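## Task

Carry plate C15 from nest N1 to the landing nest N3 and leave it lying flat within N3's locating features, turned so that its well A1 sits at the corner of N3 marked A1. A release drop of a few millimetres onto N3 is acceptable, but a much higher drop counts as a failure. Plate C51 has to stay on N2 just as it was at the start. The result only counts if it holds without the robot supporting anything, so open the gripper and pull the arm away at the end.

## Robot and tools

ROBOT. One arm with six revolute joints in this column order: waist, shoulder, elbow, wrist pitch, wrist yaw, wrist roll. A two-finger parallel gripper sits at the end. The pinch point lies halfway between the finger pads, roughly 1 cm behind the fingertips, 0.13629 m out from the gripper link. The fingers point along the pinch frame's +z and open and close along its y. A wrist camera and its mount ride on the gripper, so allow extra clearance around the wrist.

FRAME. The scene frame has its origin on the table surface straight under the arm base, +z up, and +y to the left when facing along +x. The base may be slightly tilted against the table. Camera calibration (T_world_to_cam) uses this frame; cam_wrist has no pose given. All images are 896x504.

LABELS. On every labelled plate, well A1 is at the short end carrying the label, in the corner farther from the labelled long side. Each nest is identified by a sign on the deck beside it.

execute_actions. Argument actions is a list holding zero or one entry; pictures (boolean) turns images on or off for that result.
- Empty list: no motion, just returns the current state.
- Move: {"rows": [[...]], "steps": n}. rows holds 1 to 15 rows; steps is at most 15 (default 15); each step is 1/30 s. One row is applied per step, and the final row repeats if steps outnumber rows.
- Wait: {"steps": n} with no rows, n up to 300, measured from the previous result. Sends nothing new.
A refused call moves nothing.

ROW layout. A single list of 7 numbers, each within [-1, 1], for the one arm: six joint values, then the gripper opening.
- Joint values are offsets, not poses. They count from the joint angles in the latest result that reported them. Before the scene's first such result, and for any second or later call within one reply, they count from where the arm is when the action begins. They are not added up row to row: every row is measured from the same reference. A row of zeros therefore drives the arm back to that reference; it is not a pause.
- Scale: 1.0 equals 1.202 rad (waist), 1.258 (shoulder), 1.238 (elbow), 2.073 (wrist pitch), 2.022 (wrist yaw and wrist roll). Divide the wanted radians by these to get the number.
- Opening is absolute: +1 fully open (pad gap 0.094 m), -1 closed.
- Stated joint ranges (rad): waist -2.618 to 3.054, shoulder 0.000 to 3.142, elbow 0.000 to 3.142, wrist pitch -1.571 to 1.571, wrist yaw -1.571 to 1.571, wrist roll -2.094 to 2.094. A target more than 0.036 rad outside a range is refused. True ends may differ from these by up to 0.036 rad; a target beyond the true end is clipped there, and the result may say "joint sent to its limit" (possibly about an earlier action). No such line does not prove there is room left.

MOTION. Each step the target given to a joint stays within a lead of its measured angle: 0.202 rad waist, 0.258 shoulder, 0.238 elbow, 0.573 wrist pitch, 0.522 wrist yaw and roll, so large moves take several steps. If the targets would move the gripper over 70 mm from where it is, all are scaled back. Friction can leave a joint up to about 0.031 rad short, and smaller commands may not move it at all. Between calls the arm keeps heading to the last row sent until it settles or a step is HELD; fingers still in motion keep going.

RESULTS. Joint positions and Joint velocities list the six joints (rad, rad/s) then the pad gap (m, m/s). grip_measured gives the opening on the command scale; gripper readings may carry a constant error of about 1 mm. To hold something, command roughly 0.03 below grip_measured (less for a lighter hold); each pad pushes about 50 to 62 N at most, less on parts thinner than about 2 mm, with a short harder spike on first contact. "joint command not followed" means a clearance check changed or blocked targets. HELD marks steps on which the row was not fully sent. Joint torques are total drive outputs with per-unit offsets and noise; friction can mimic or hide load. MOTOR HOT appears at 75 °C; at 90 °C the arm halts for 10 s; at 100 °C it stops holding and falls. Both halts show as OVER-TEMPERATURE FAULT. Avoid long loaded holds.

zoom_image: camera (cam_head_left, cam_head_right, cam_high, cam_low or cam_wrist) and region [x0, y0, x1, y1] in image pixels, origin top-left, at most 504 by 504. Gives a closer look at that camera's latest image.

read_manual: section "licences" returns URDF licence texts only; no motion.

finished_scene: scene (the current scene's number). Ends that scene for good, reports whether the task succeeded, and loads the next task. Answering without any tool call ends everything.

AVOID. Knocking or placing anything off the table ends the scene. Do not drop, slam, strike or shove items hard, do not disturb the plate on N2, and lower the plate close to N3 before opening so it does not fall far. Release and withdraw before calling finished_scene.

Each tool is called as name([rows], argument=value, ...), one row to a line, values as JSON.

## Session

execute_actions(actions=[])

Scene clock: 0.00 s of 6000.00 s.
grip_measured=+1.000
Joint positions: [-1.158  1.792  1.461 -1.282  0.425  1.222  0.094]
Joint velocities: [ 0.012  0.002  0.007 -0.066  0.037  0.022  0.   ]
Joint torques (N m, as the arm reports them, + toward a larger angle): no reading
Motor temperatures (°C, as the motors report them): [26 32 22 26 24 24]

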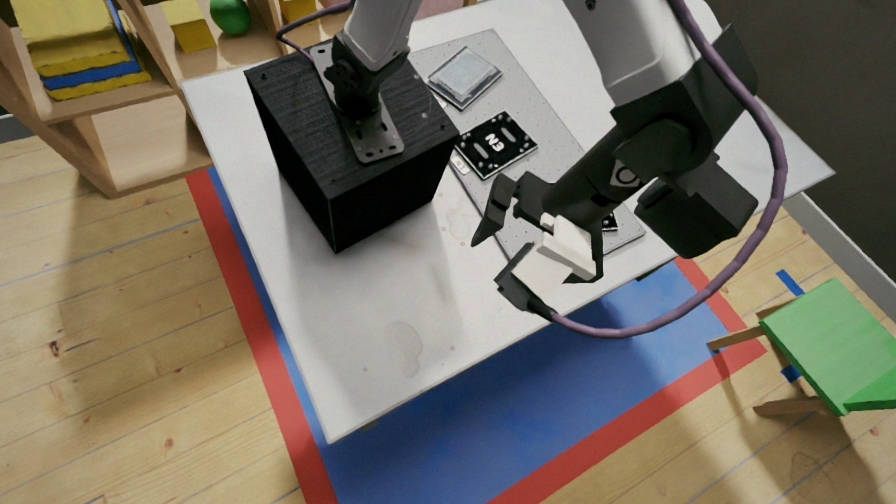

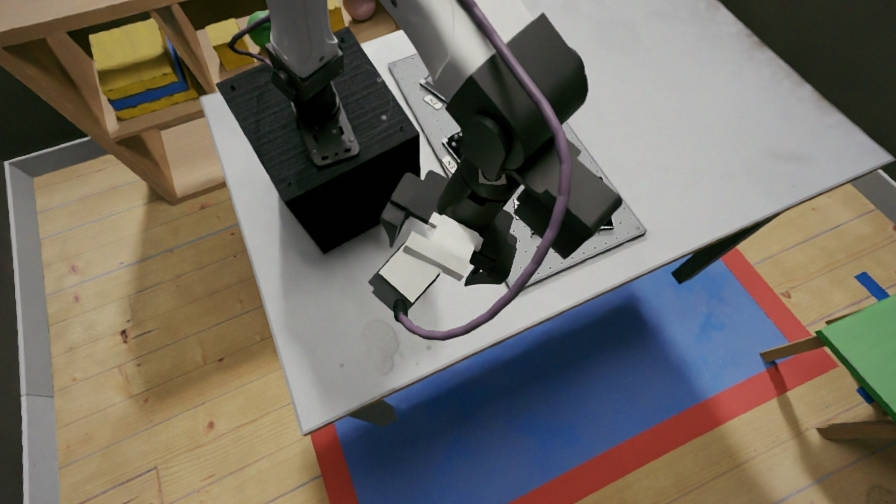

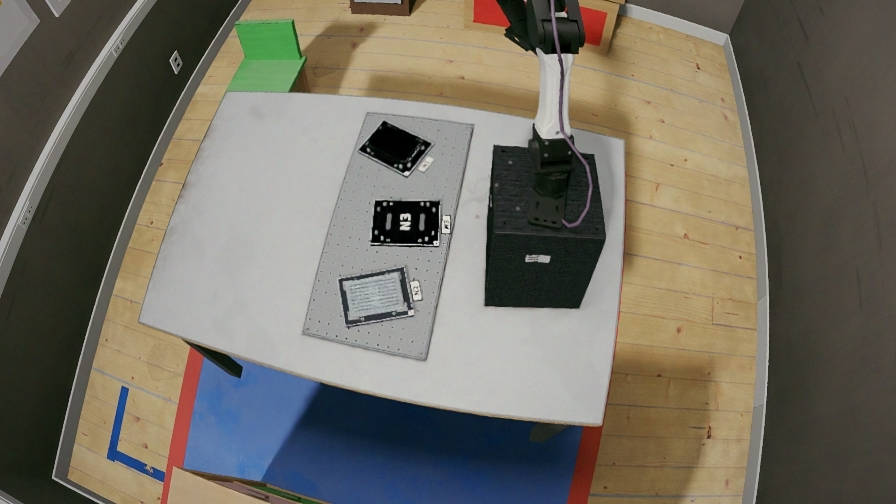

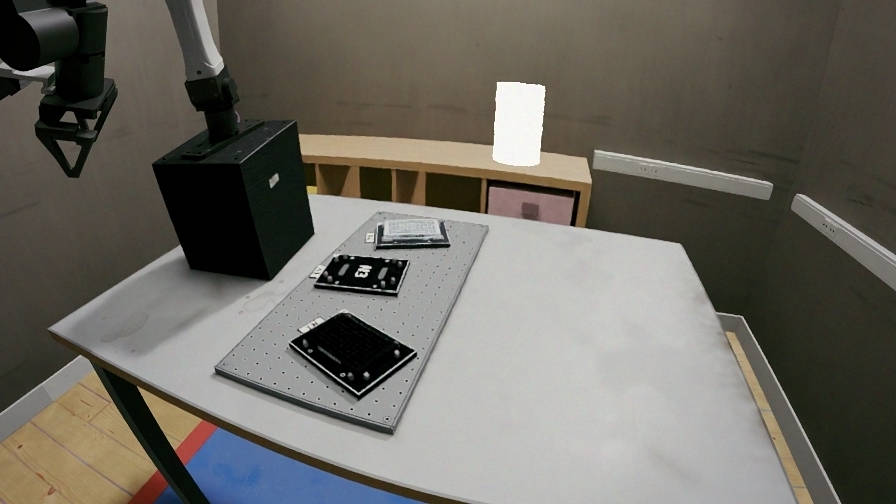

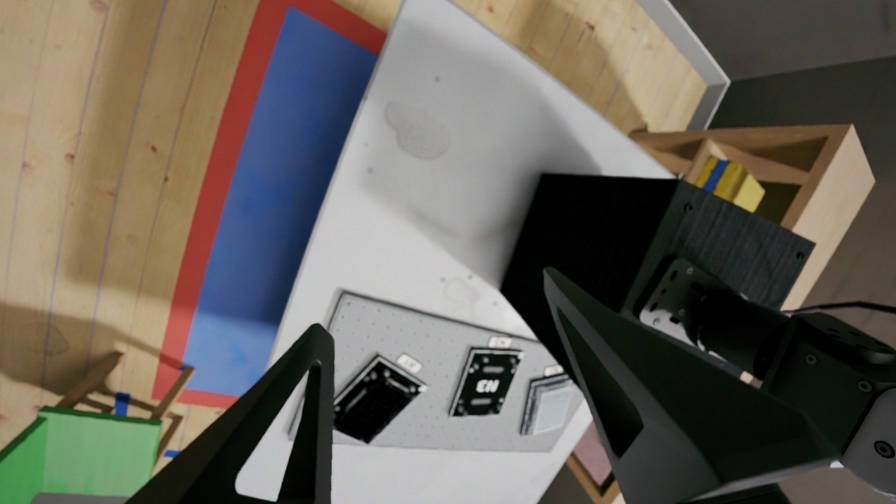

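zoom_image(camera="cam_high", region=[320,100,480,340])

zoom_image(camera="cam_low", region=[260,200,480,410])

Region (320, 100, 480, 340) of cam_high's 896x504 image, scaled by 2.100, with more detail than that image has.

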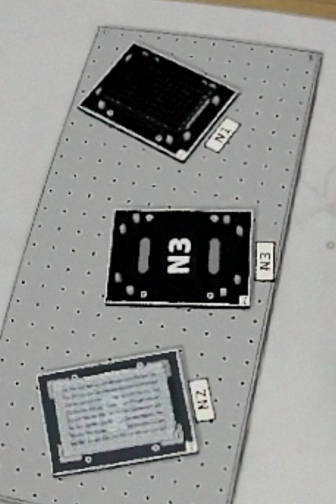

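Region (260, 200, 480, 410) of cam_low's 896x504 image, scaled by 2.291, with more detail than that image has; it fills the top 481 rows of this view, and the rest is white.

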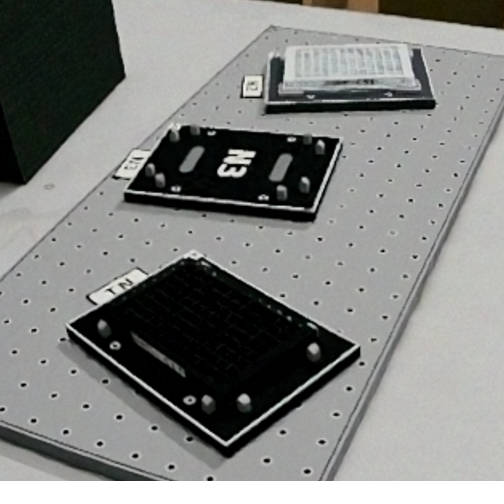

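execute_actions([
  {"rows":[[0.588,0.654,0.218,0.316,-0.163,-0.683,1]],"steps":15},
], pictures=false)

execute_actions([
  {"steps":45},
])

Scene clock: 11.93 s of 6000.00 s.
grip_measured=+1.000
Joint positions: [-0.768  2.243  1.698 -0.799  0.205  0.606  0.094]
Joint velocities: [ 0.901  1.067  0.081  0.681 -0.344 -1.297  0.   ]
Joint torques (N m, as the arm reports them, + toward a larger angle): [  1.4  -12.06   7.1    0.44  -0.07  -0.12]
Motor temperatures (°C, as the motors report them): [26 35 24 26 24 24]
Steps of this call (steps 1 to 90: nothing new was sent; then 8.43 s passed at rest; steps 91 to 105: all 15 steps of this action). Readings (joint positions):
91: [-1.152 1.801 1.473 -1.272 0.410 1.194]
92: [-1.137 1.821 1.499 -1.243 0.391 1.159]
94: [-1.093 1.873 1.554 -1.162 0.354 1.087]
98: [-0.987 1.993 1.638 -1.000 0.288 0.925]
105: the state above

Scene clock: 13.43 s of 6000.00 s.
grip_measured=+1.000
Joint positions: [-0.453  2.639  1.711 -0.637  0.098 -0.149  0.094]
Joint velocities: [-0.007 -0.002  0.007 -0.051 -0.051  0.051  0.   ]
Joint torques (N m, as the arm reports them, + toward a larger angle): [  1.27 -15.84   6.4    0.39  -0.12  -0.21]
Motor temperatures (°C, as the motors report them): [26 36 24 26 24 24]
Steps of this call (steps 1 to 45: the robot went on to your last target). Readings (joint positions):
1: [-0.735 2.281 1.700 -0.780 0.196 0.559]
2: [-0.702 2.320 1.702 -0.763 0.188 0.513]
4: [-0.635 2.398 1.705 -0.733 0.175 0.420]
8: [-0.498 2.555 1.711 -0.678 0.140 0.153]
45: the state above
The arm was judged still, so your last target was given up. Only a new action makes it travel on or press farther. Fingers that are still opening or closing keep moving.

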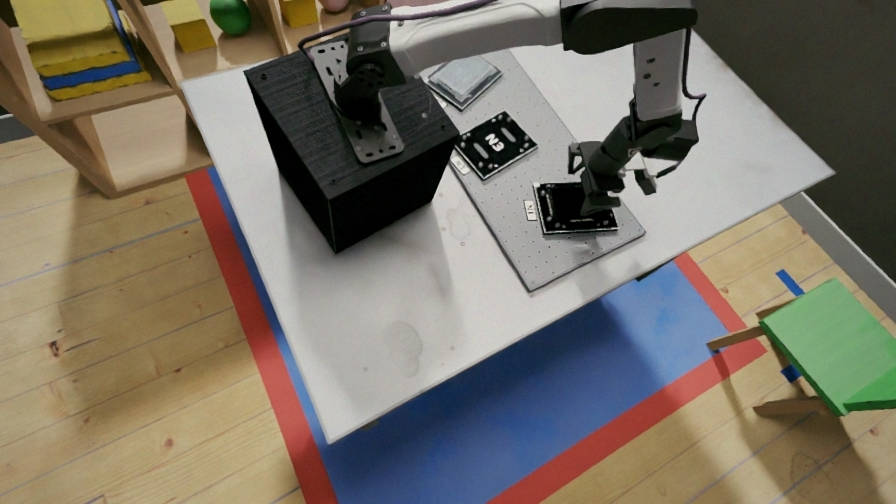

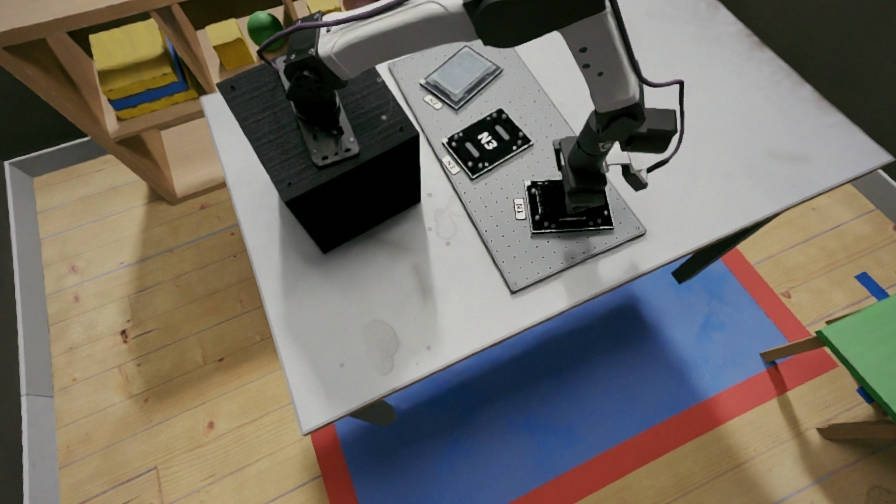

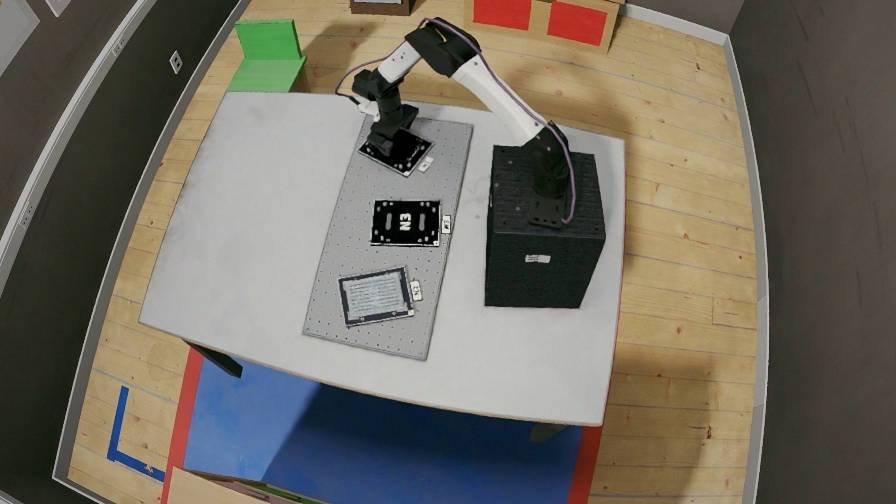

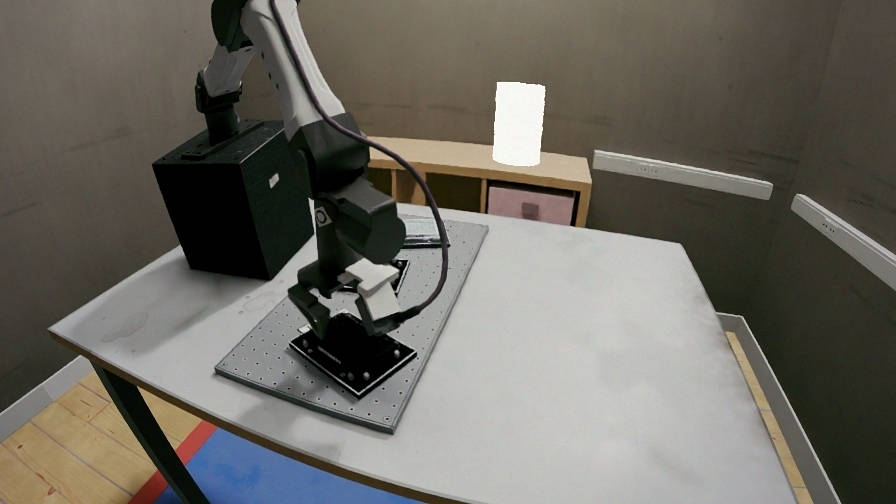

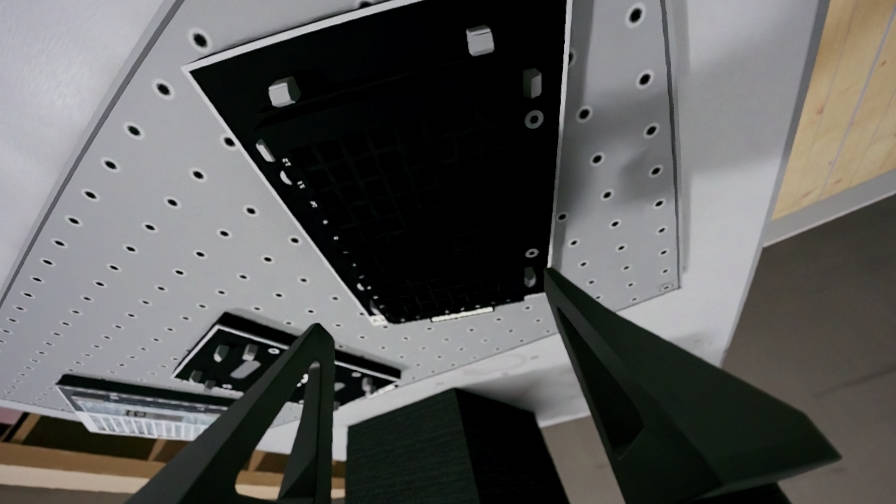

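execute_actions([
  {"rows":[[0,0.03,0.09,-0.02,0,0,1],[0,0.06,0.18,-0.04,0,0,1],[0,0.087,0.258,-0.058,0,0,1]],"steps":15},
], pictures=false)

execute_actions([
  {"steps":12},
])

Scene clock: 17.73 s of 6000.00 s.
grip_measured=+1.000
Joint positions: [-0.453  2.741  2.025 -0.742  0.098 -0.149  0.094]
Joint velocities: [ 0.017  0.017 -0.007 -0.037  0.022 -0.154  0.   ]
Joint torques (N m, as the arm reports them, + toward a larger angle): [  1.19 -14.87   6.23   0.41  -0.08  -0.1 ]
Motor temperatures (°C, as the motors report them): [26 40 24 26 24 24]
Steps of this call (steps 1 to 90: nothing new was sent; then 0.80 s passed at rest; steps 91 to 105: all 15 steps of this action). Readings (joint positions):
91: [-0.453 2.646 1.730 -0.655 0.098 -0.149]
92: [-0.453 2.667 1.781 -0.686 0.098 -0.149]
94: [-0.453 2.726 1.923 -0.716 0.098 -0.149]
98: [-0.453 2.741 2.021 -0.716 0.098 -0.149]
105: the state above

Scene clock: 18.13 s of 6000.00 s.
grip_measured=+1.000
Joint positions: [-0.453  2.741  2.025 -0.75   0.098 -0.149  0.094]
Joint velocities: [-0.002 -0.002 -0.007  0.007 -0.037  0.051  0.   ]
Joint torques (N m, as the arm reports them, + toward a larger angle): [  1.23 -14.77   6.27   0.42  -0.09  -0.1 ]
Motor temperatures (°C, as the motors report them): [26 40 24 26 24 24]
Steps of this call (steps 1 to 12: the robot went on to your last target). Readings (joint positions):
1: [-0.453 2.741 2.025 -0.744 0.098 -0.149]
2: [-0.453 2.741 2.025 -0.746 0.098 -0.149]
4: [-0.453 2.741 2.025 -0.748 0.098 -0.149]
8: [-0.453 2.741 2.025 -0.750 0.098 -0.149]
12: the state above

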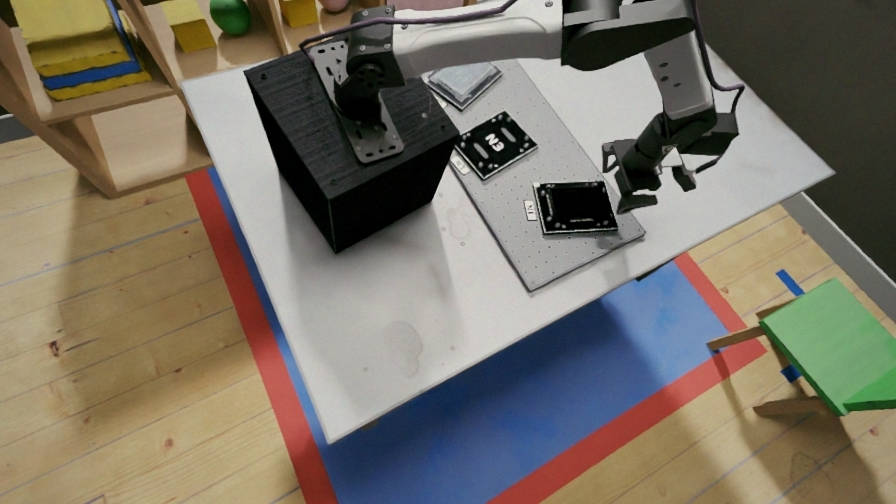

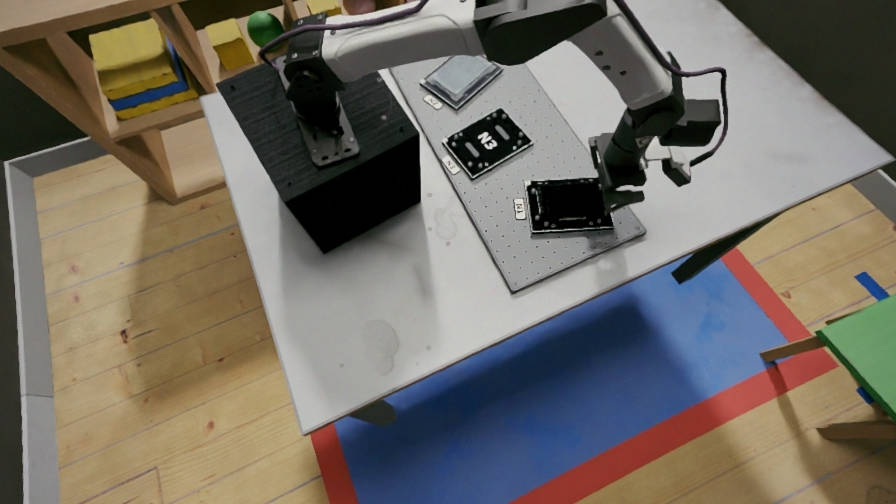

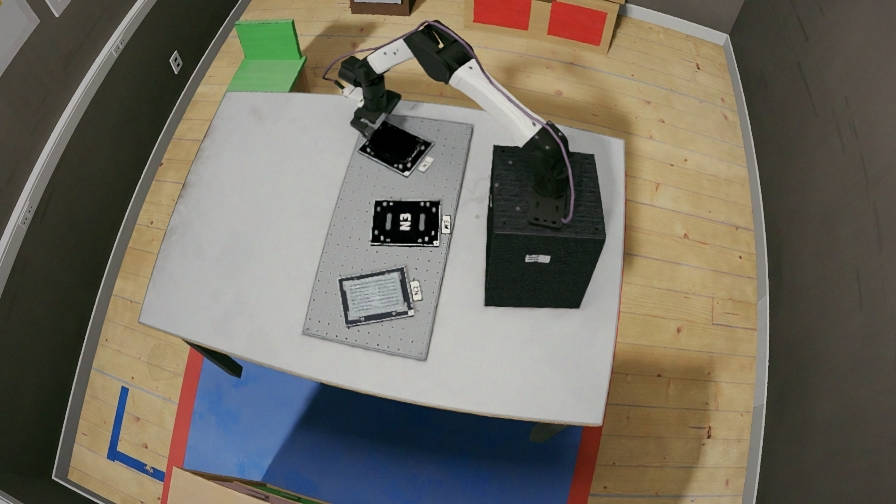

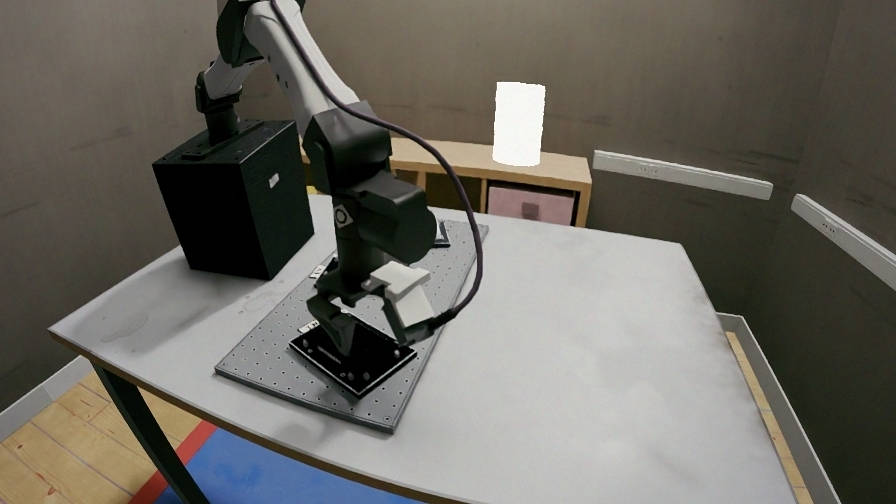

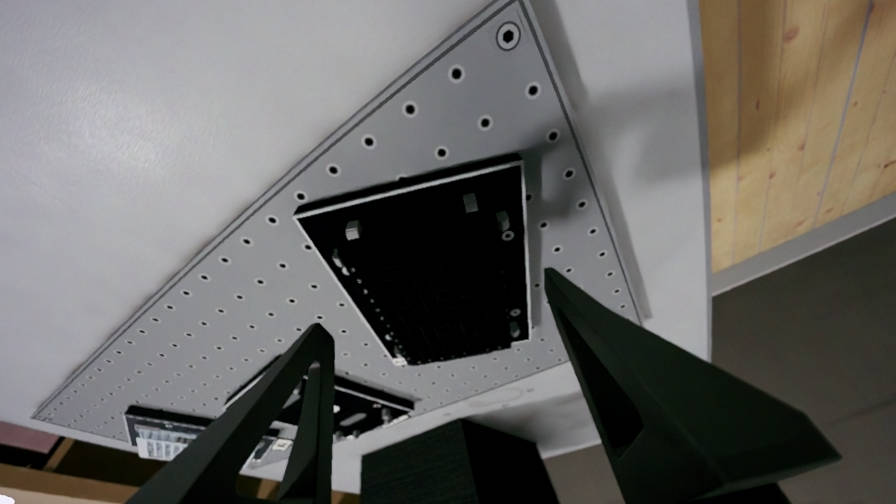

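execute_actions([
  {"rows":[[0,-0.025,-0.06,0.018,0,0,1],[0,-0.05,-0.12,0.036,0,0,1],[0,-0.072,-0.185,0.054,0,0,1]],"steps":15},
], pictures=false)

execute_actions([
  {"steps":10},
])

Scene clock: 22.50 s of 6000.00 s.
grip_measured=+1.000
Joint positions: [-0.453  2.676  1.8   -0.656  0.098 -0.149  0.094]
Joint velocities: [-0.002  0.002 -0.007  0.081  0.007 -0.007  0.   ]
Joint torques (N m, as the arm reports them, + toward a larger angle): [  1.2  -16.29   4.91   0.5   -0.09  -0.11]
Motor temperatures (°C, as the motors report them): [26 42 25 26 24 24]
Steps of this call (steps 1 to 15: the robot went on to your last target; steps 16 to 90: nothing new was sent; then 0.87 s passed at rest; steps 91 to 105: all 15 steps of this action). Readings (joint positions):
91: [-0.453 2.738 2.012 -0.739 0.098 -0.149]
92: [-0.453 2.724 1.978 -0.717 0.098 -0.149]
94: [-0.453 2.685 1.874 -0.684 0.098 -0.149]
98: [-0.453 2.676 1.802 -0.681 0.098 -0.149]
105: the state above

Scene clock: 22.83 s of 6000.00 s.
grip_measured=+1.000
Joint positions: [-0.453  2.676  1.8   -0.649  0.098 -0.149  0.094]
Joint velocities: [0.002 0.002 0.002 0.007 0.051 0.037 0.   ]
Joint torques (N m, as the arm reports them, + toward a larger angle): [  1.22 -16.3    4.84   0.49  -0.09  -0.1 ]
Motor temperatures (°C, as the motors report them): [26 43 25 26 24 24]
Steps of this call (steps 1 to 10: the robot went on to your last target). Readings (joint positions):
1: [-0.453 2.676 1.800 -0.654 0.098 -0.149]
2: [-0.453 2.676 1.800 -0.653 0.098 -0.149]
4: [-0.453 2.676 1.800 -0.651 0.098 -0.149]
8: [-0.453 2.676 1.800 -0.650 0.098 -0.149]
10: the state above

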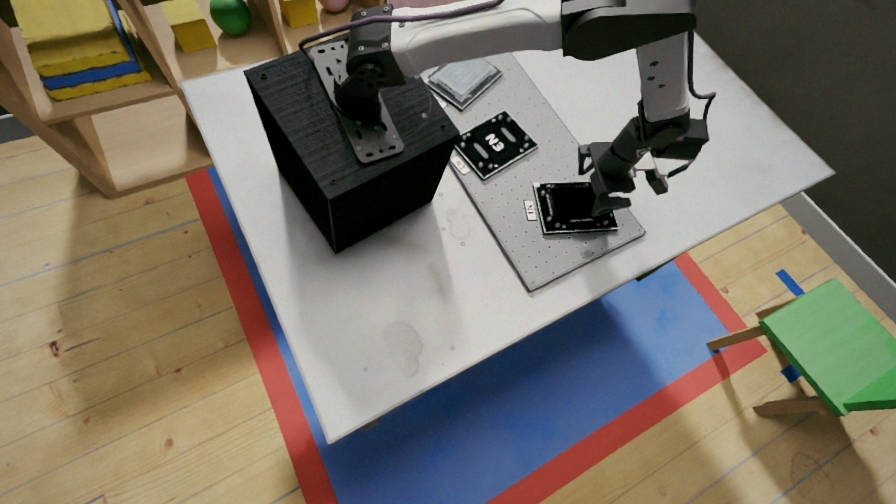

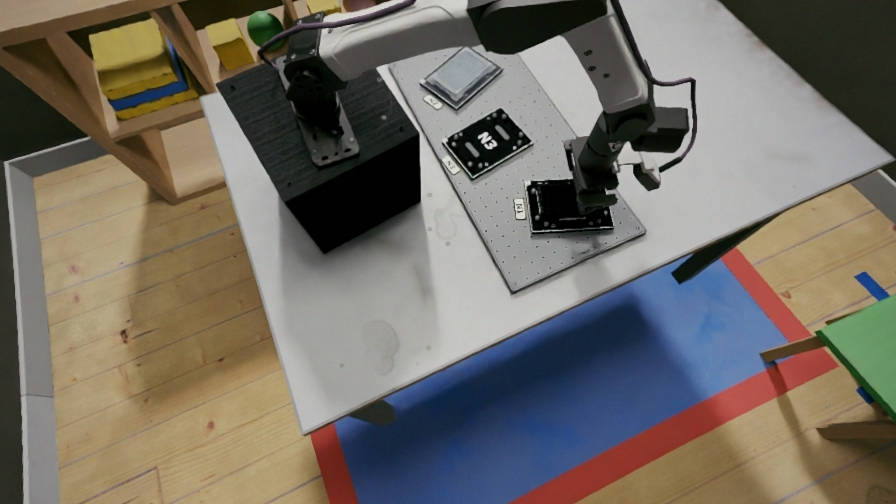

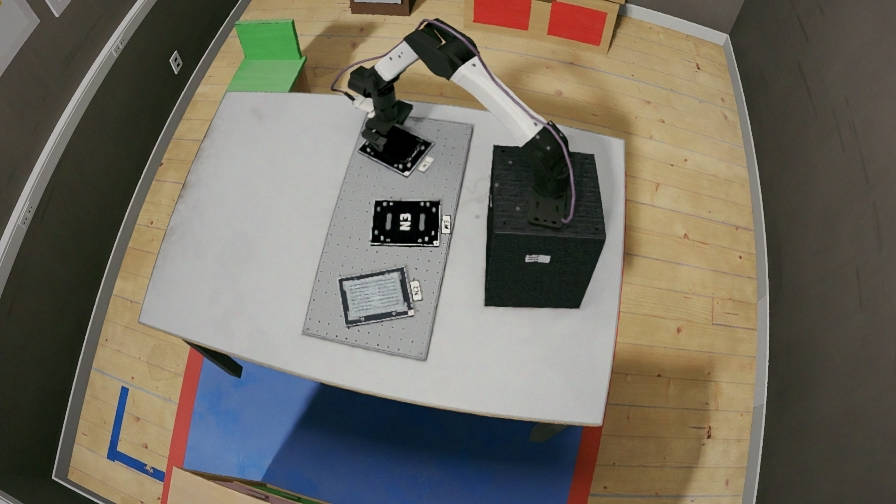

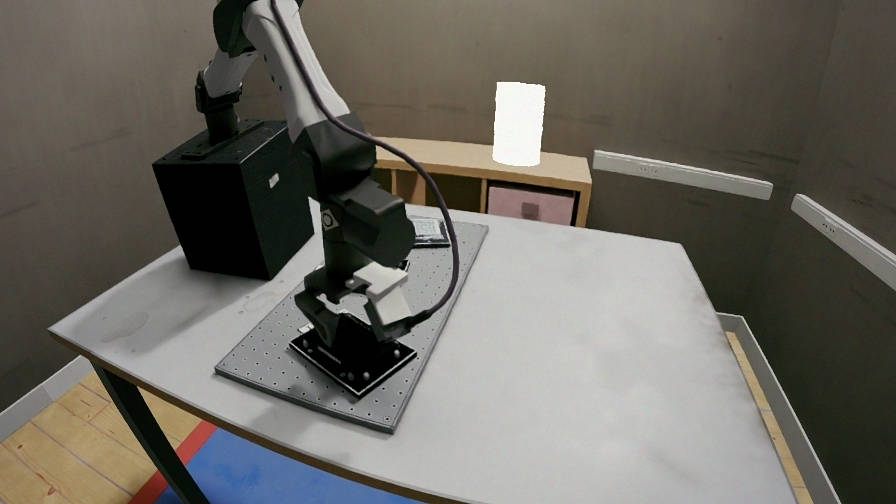

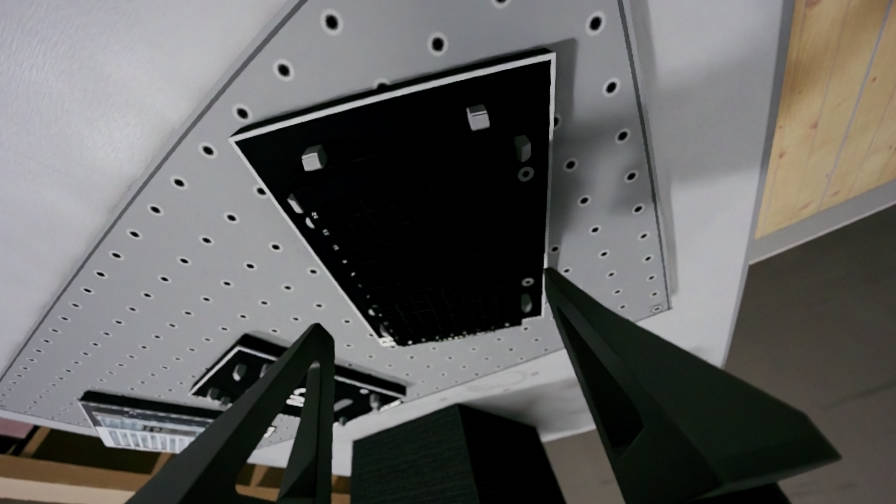

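execute_actions([
  {"rows":[[-0.005,0.02,0.01,0.012,0,0.012,1],[-0.01,0.04,0.016,0.024,0,0.024,1],[-0.012,0.06,0.022,0.037,0,0.035,1]],"steps":15},
])

Scene clock: 26.43 s of 6000.00 s.
grip_measured=+1.000
Joint positions: [-0.462  2.745  1.814 -0.586  0.098 -0.091  0.094]
Joint velocities: [ 0.017 -0.022 -0.032  0.022 -0.007  0.007  0.   ]
Joint torques (N m, as the arm reports them, + toward a larger angle): [  0.89 -14.02   5.99   0.48  -0.06   0.04]
Motor temperatures (°C, as the motors report them): [26 45 25 26 24 24]
Steps of this call (steps 1 to 15: the robot went on to your last target; steps 16 to 90: nothing new was sent; then 0.10 s passed at rest; steps 91 to 105: all 15 steps of this action). Readings (joint positions):
91: [-0.453 2.676 1.800 -0.647 0.098 -0.146]
92: [-0.453 2.679 1.800 -0.642 0.098 -0.140]
94: [-0.455 2.698 1.811 -0.618 0.098 -0.122]
98: [-0.461 2.735 1.814 -0.594 0.098 -0.102]
105: the state above

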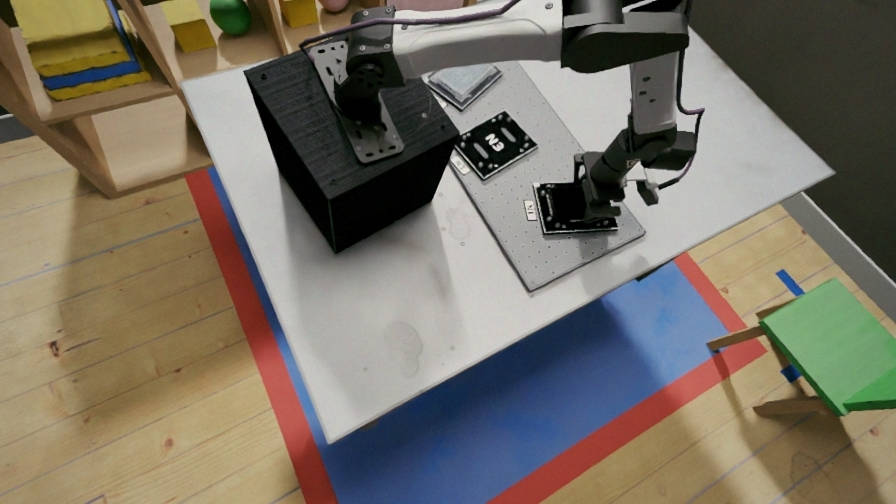

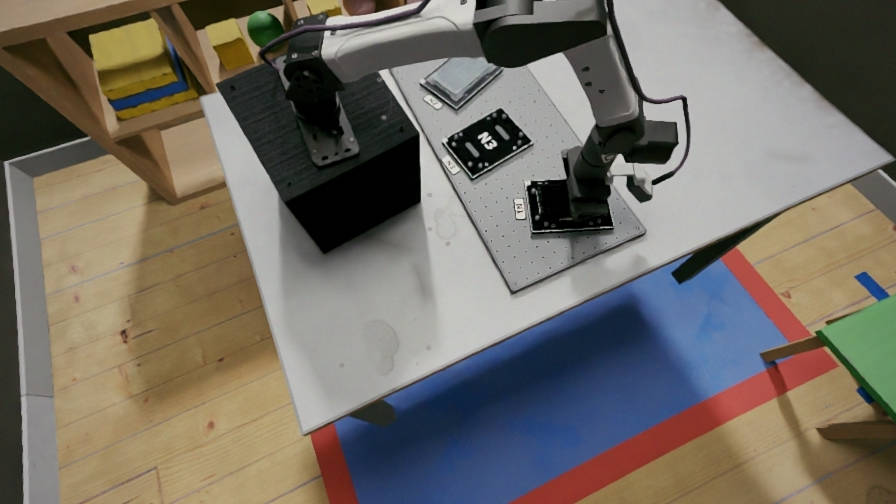

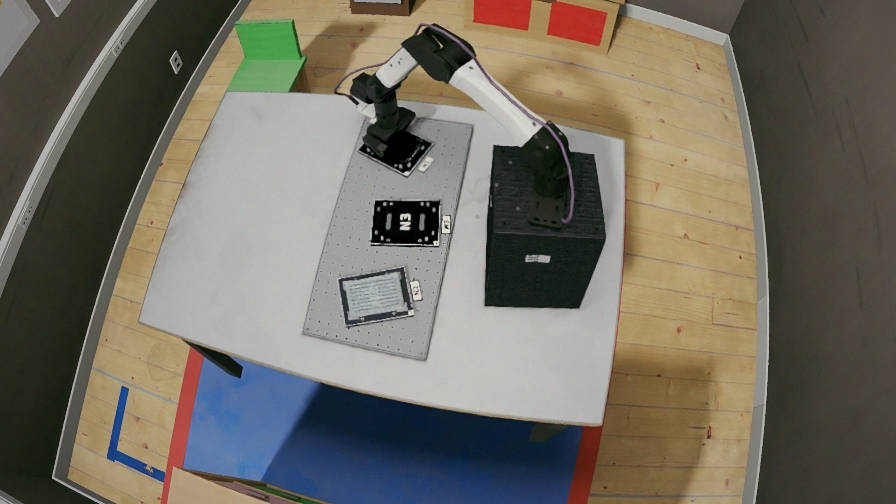

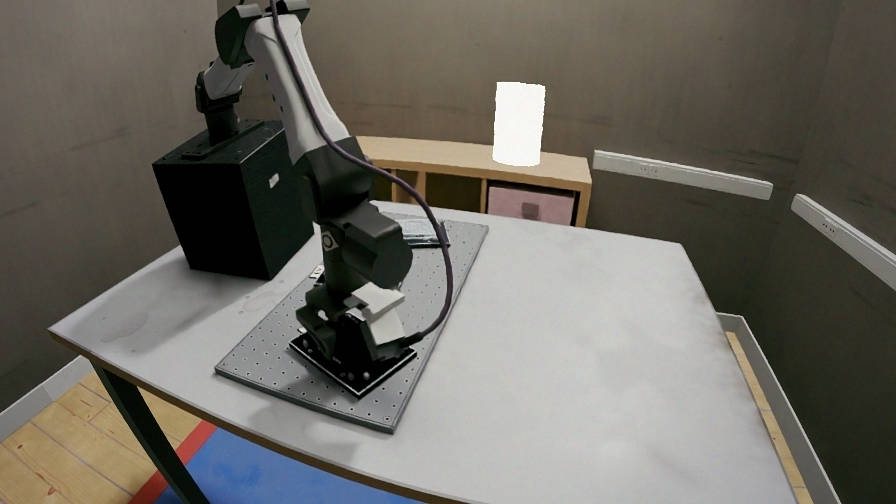

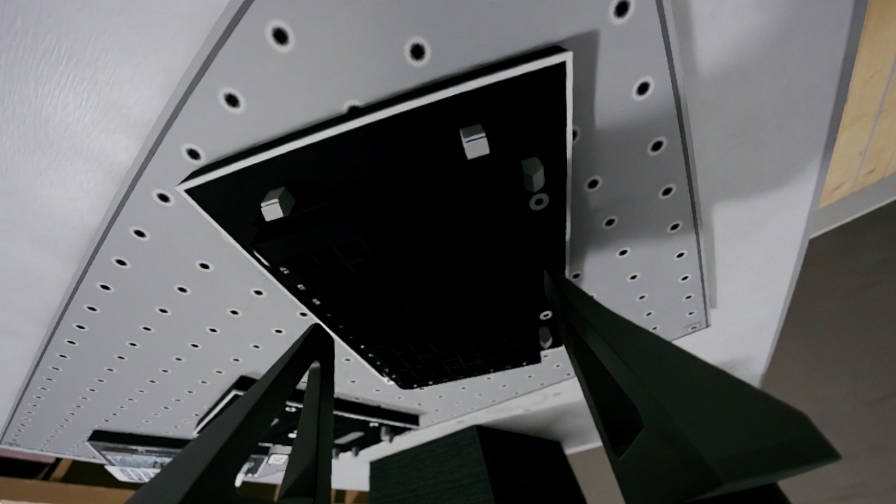

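execute_actions([
  {"rows":[[0,0.012,0,0.005,0,-0.01,1],[0,0.018,0,0.008,0,-0.012,1],[0,0.024,0,0.011,0,-0.012,1]],"steps":12},
])

Scene clock: 28.83 s of 6000.00 s.
grip_measured=+1.000
Joint positions: [-0.462  2.745  1.814 -0.574  0.098 -0.104  0.094]
Joint velocities: [ 0.007  0.007  0.002 -0.037  0.037 -0.051  0.   ]
Joint torques (N m, as the arm reports them, + toward a larger angle): [  1.19 -12.15   4.96   0.52  -0.08  -0.19]
Motor temperatures (°C, as the motors report them): [26 46 25 26 24 24]
Steps of this call (steps 1 to 15: the robot went on to your last target; steps 16 to 60: nothing new was sent; steps 61 to 72: all 12 steps of this action). Readings (joint positions):
61: [-0.462 2.745 1.814 -0.582 0.098 -0.090]
62: [-0.462 2.745 1.814 -0.582 0.098 -0.093]
64: [-0.462 2.745 1.814 -0.579 0.098 -0.098]
68: [-0.462 2.745 1.814 -0.576 0.098 -0.102]
72: the state above

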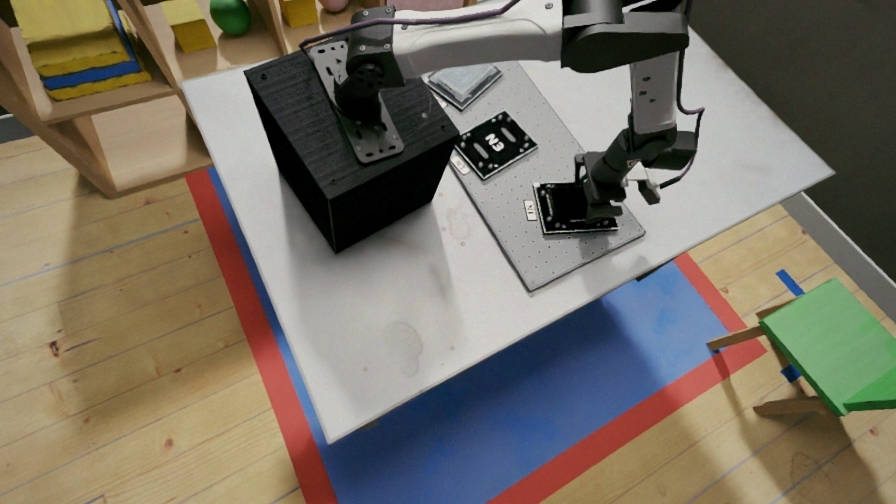

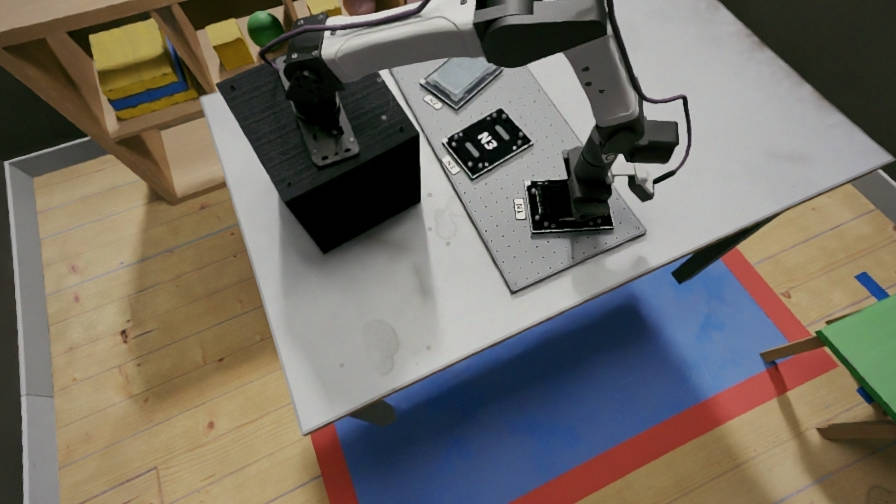

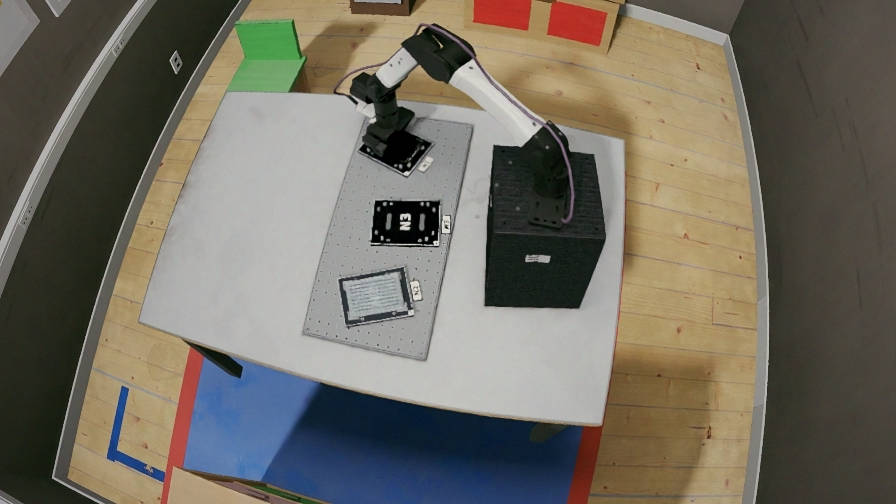

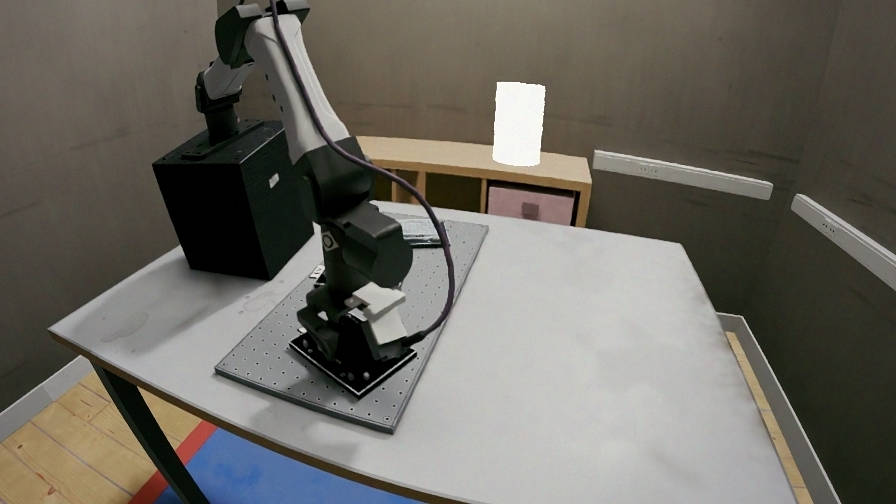

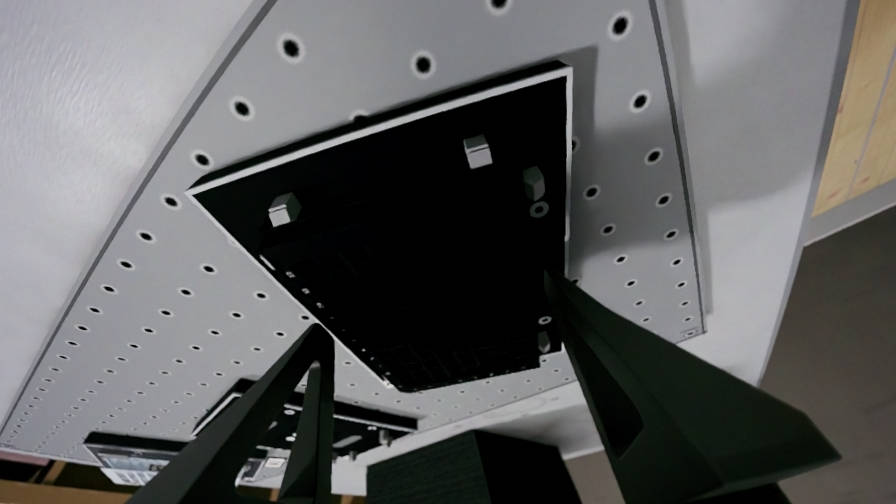

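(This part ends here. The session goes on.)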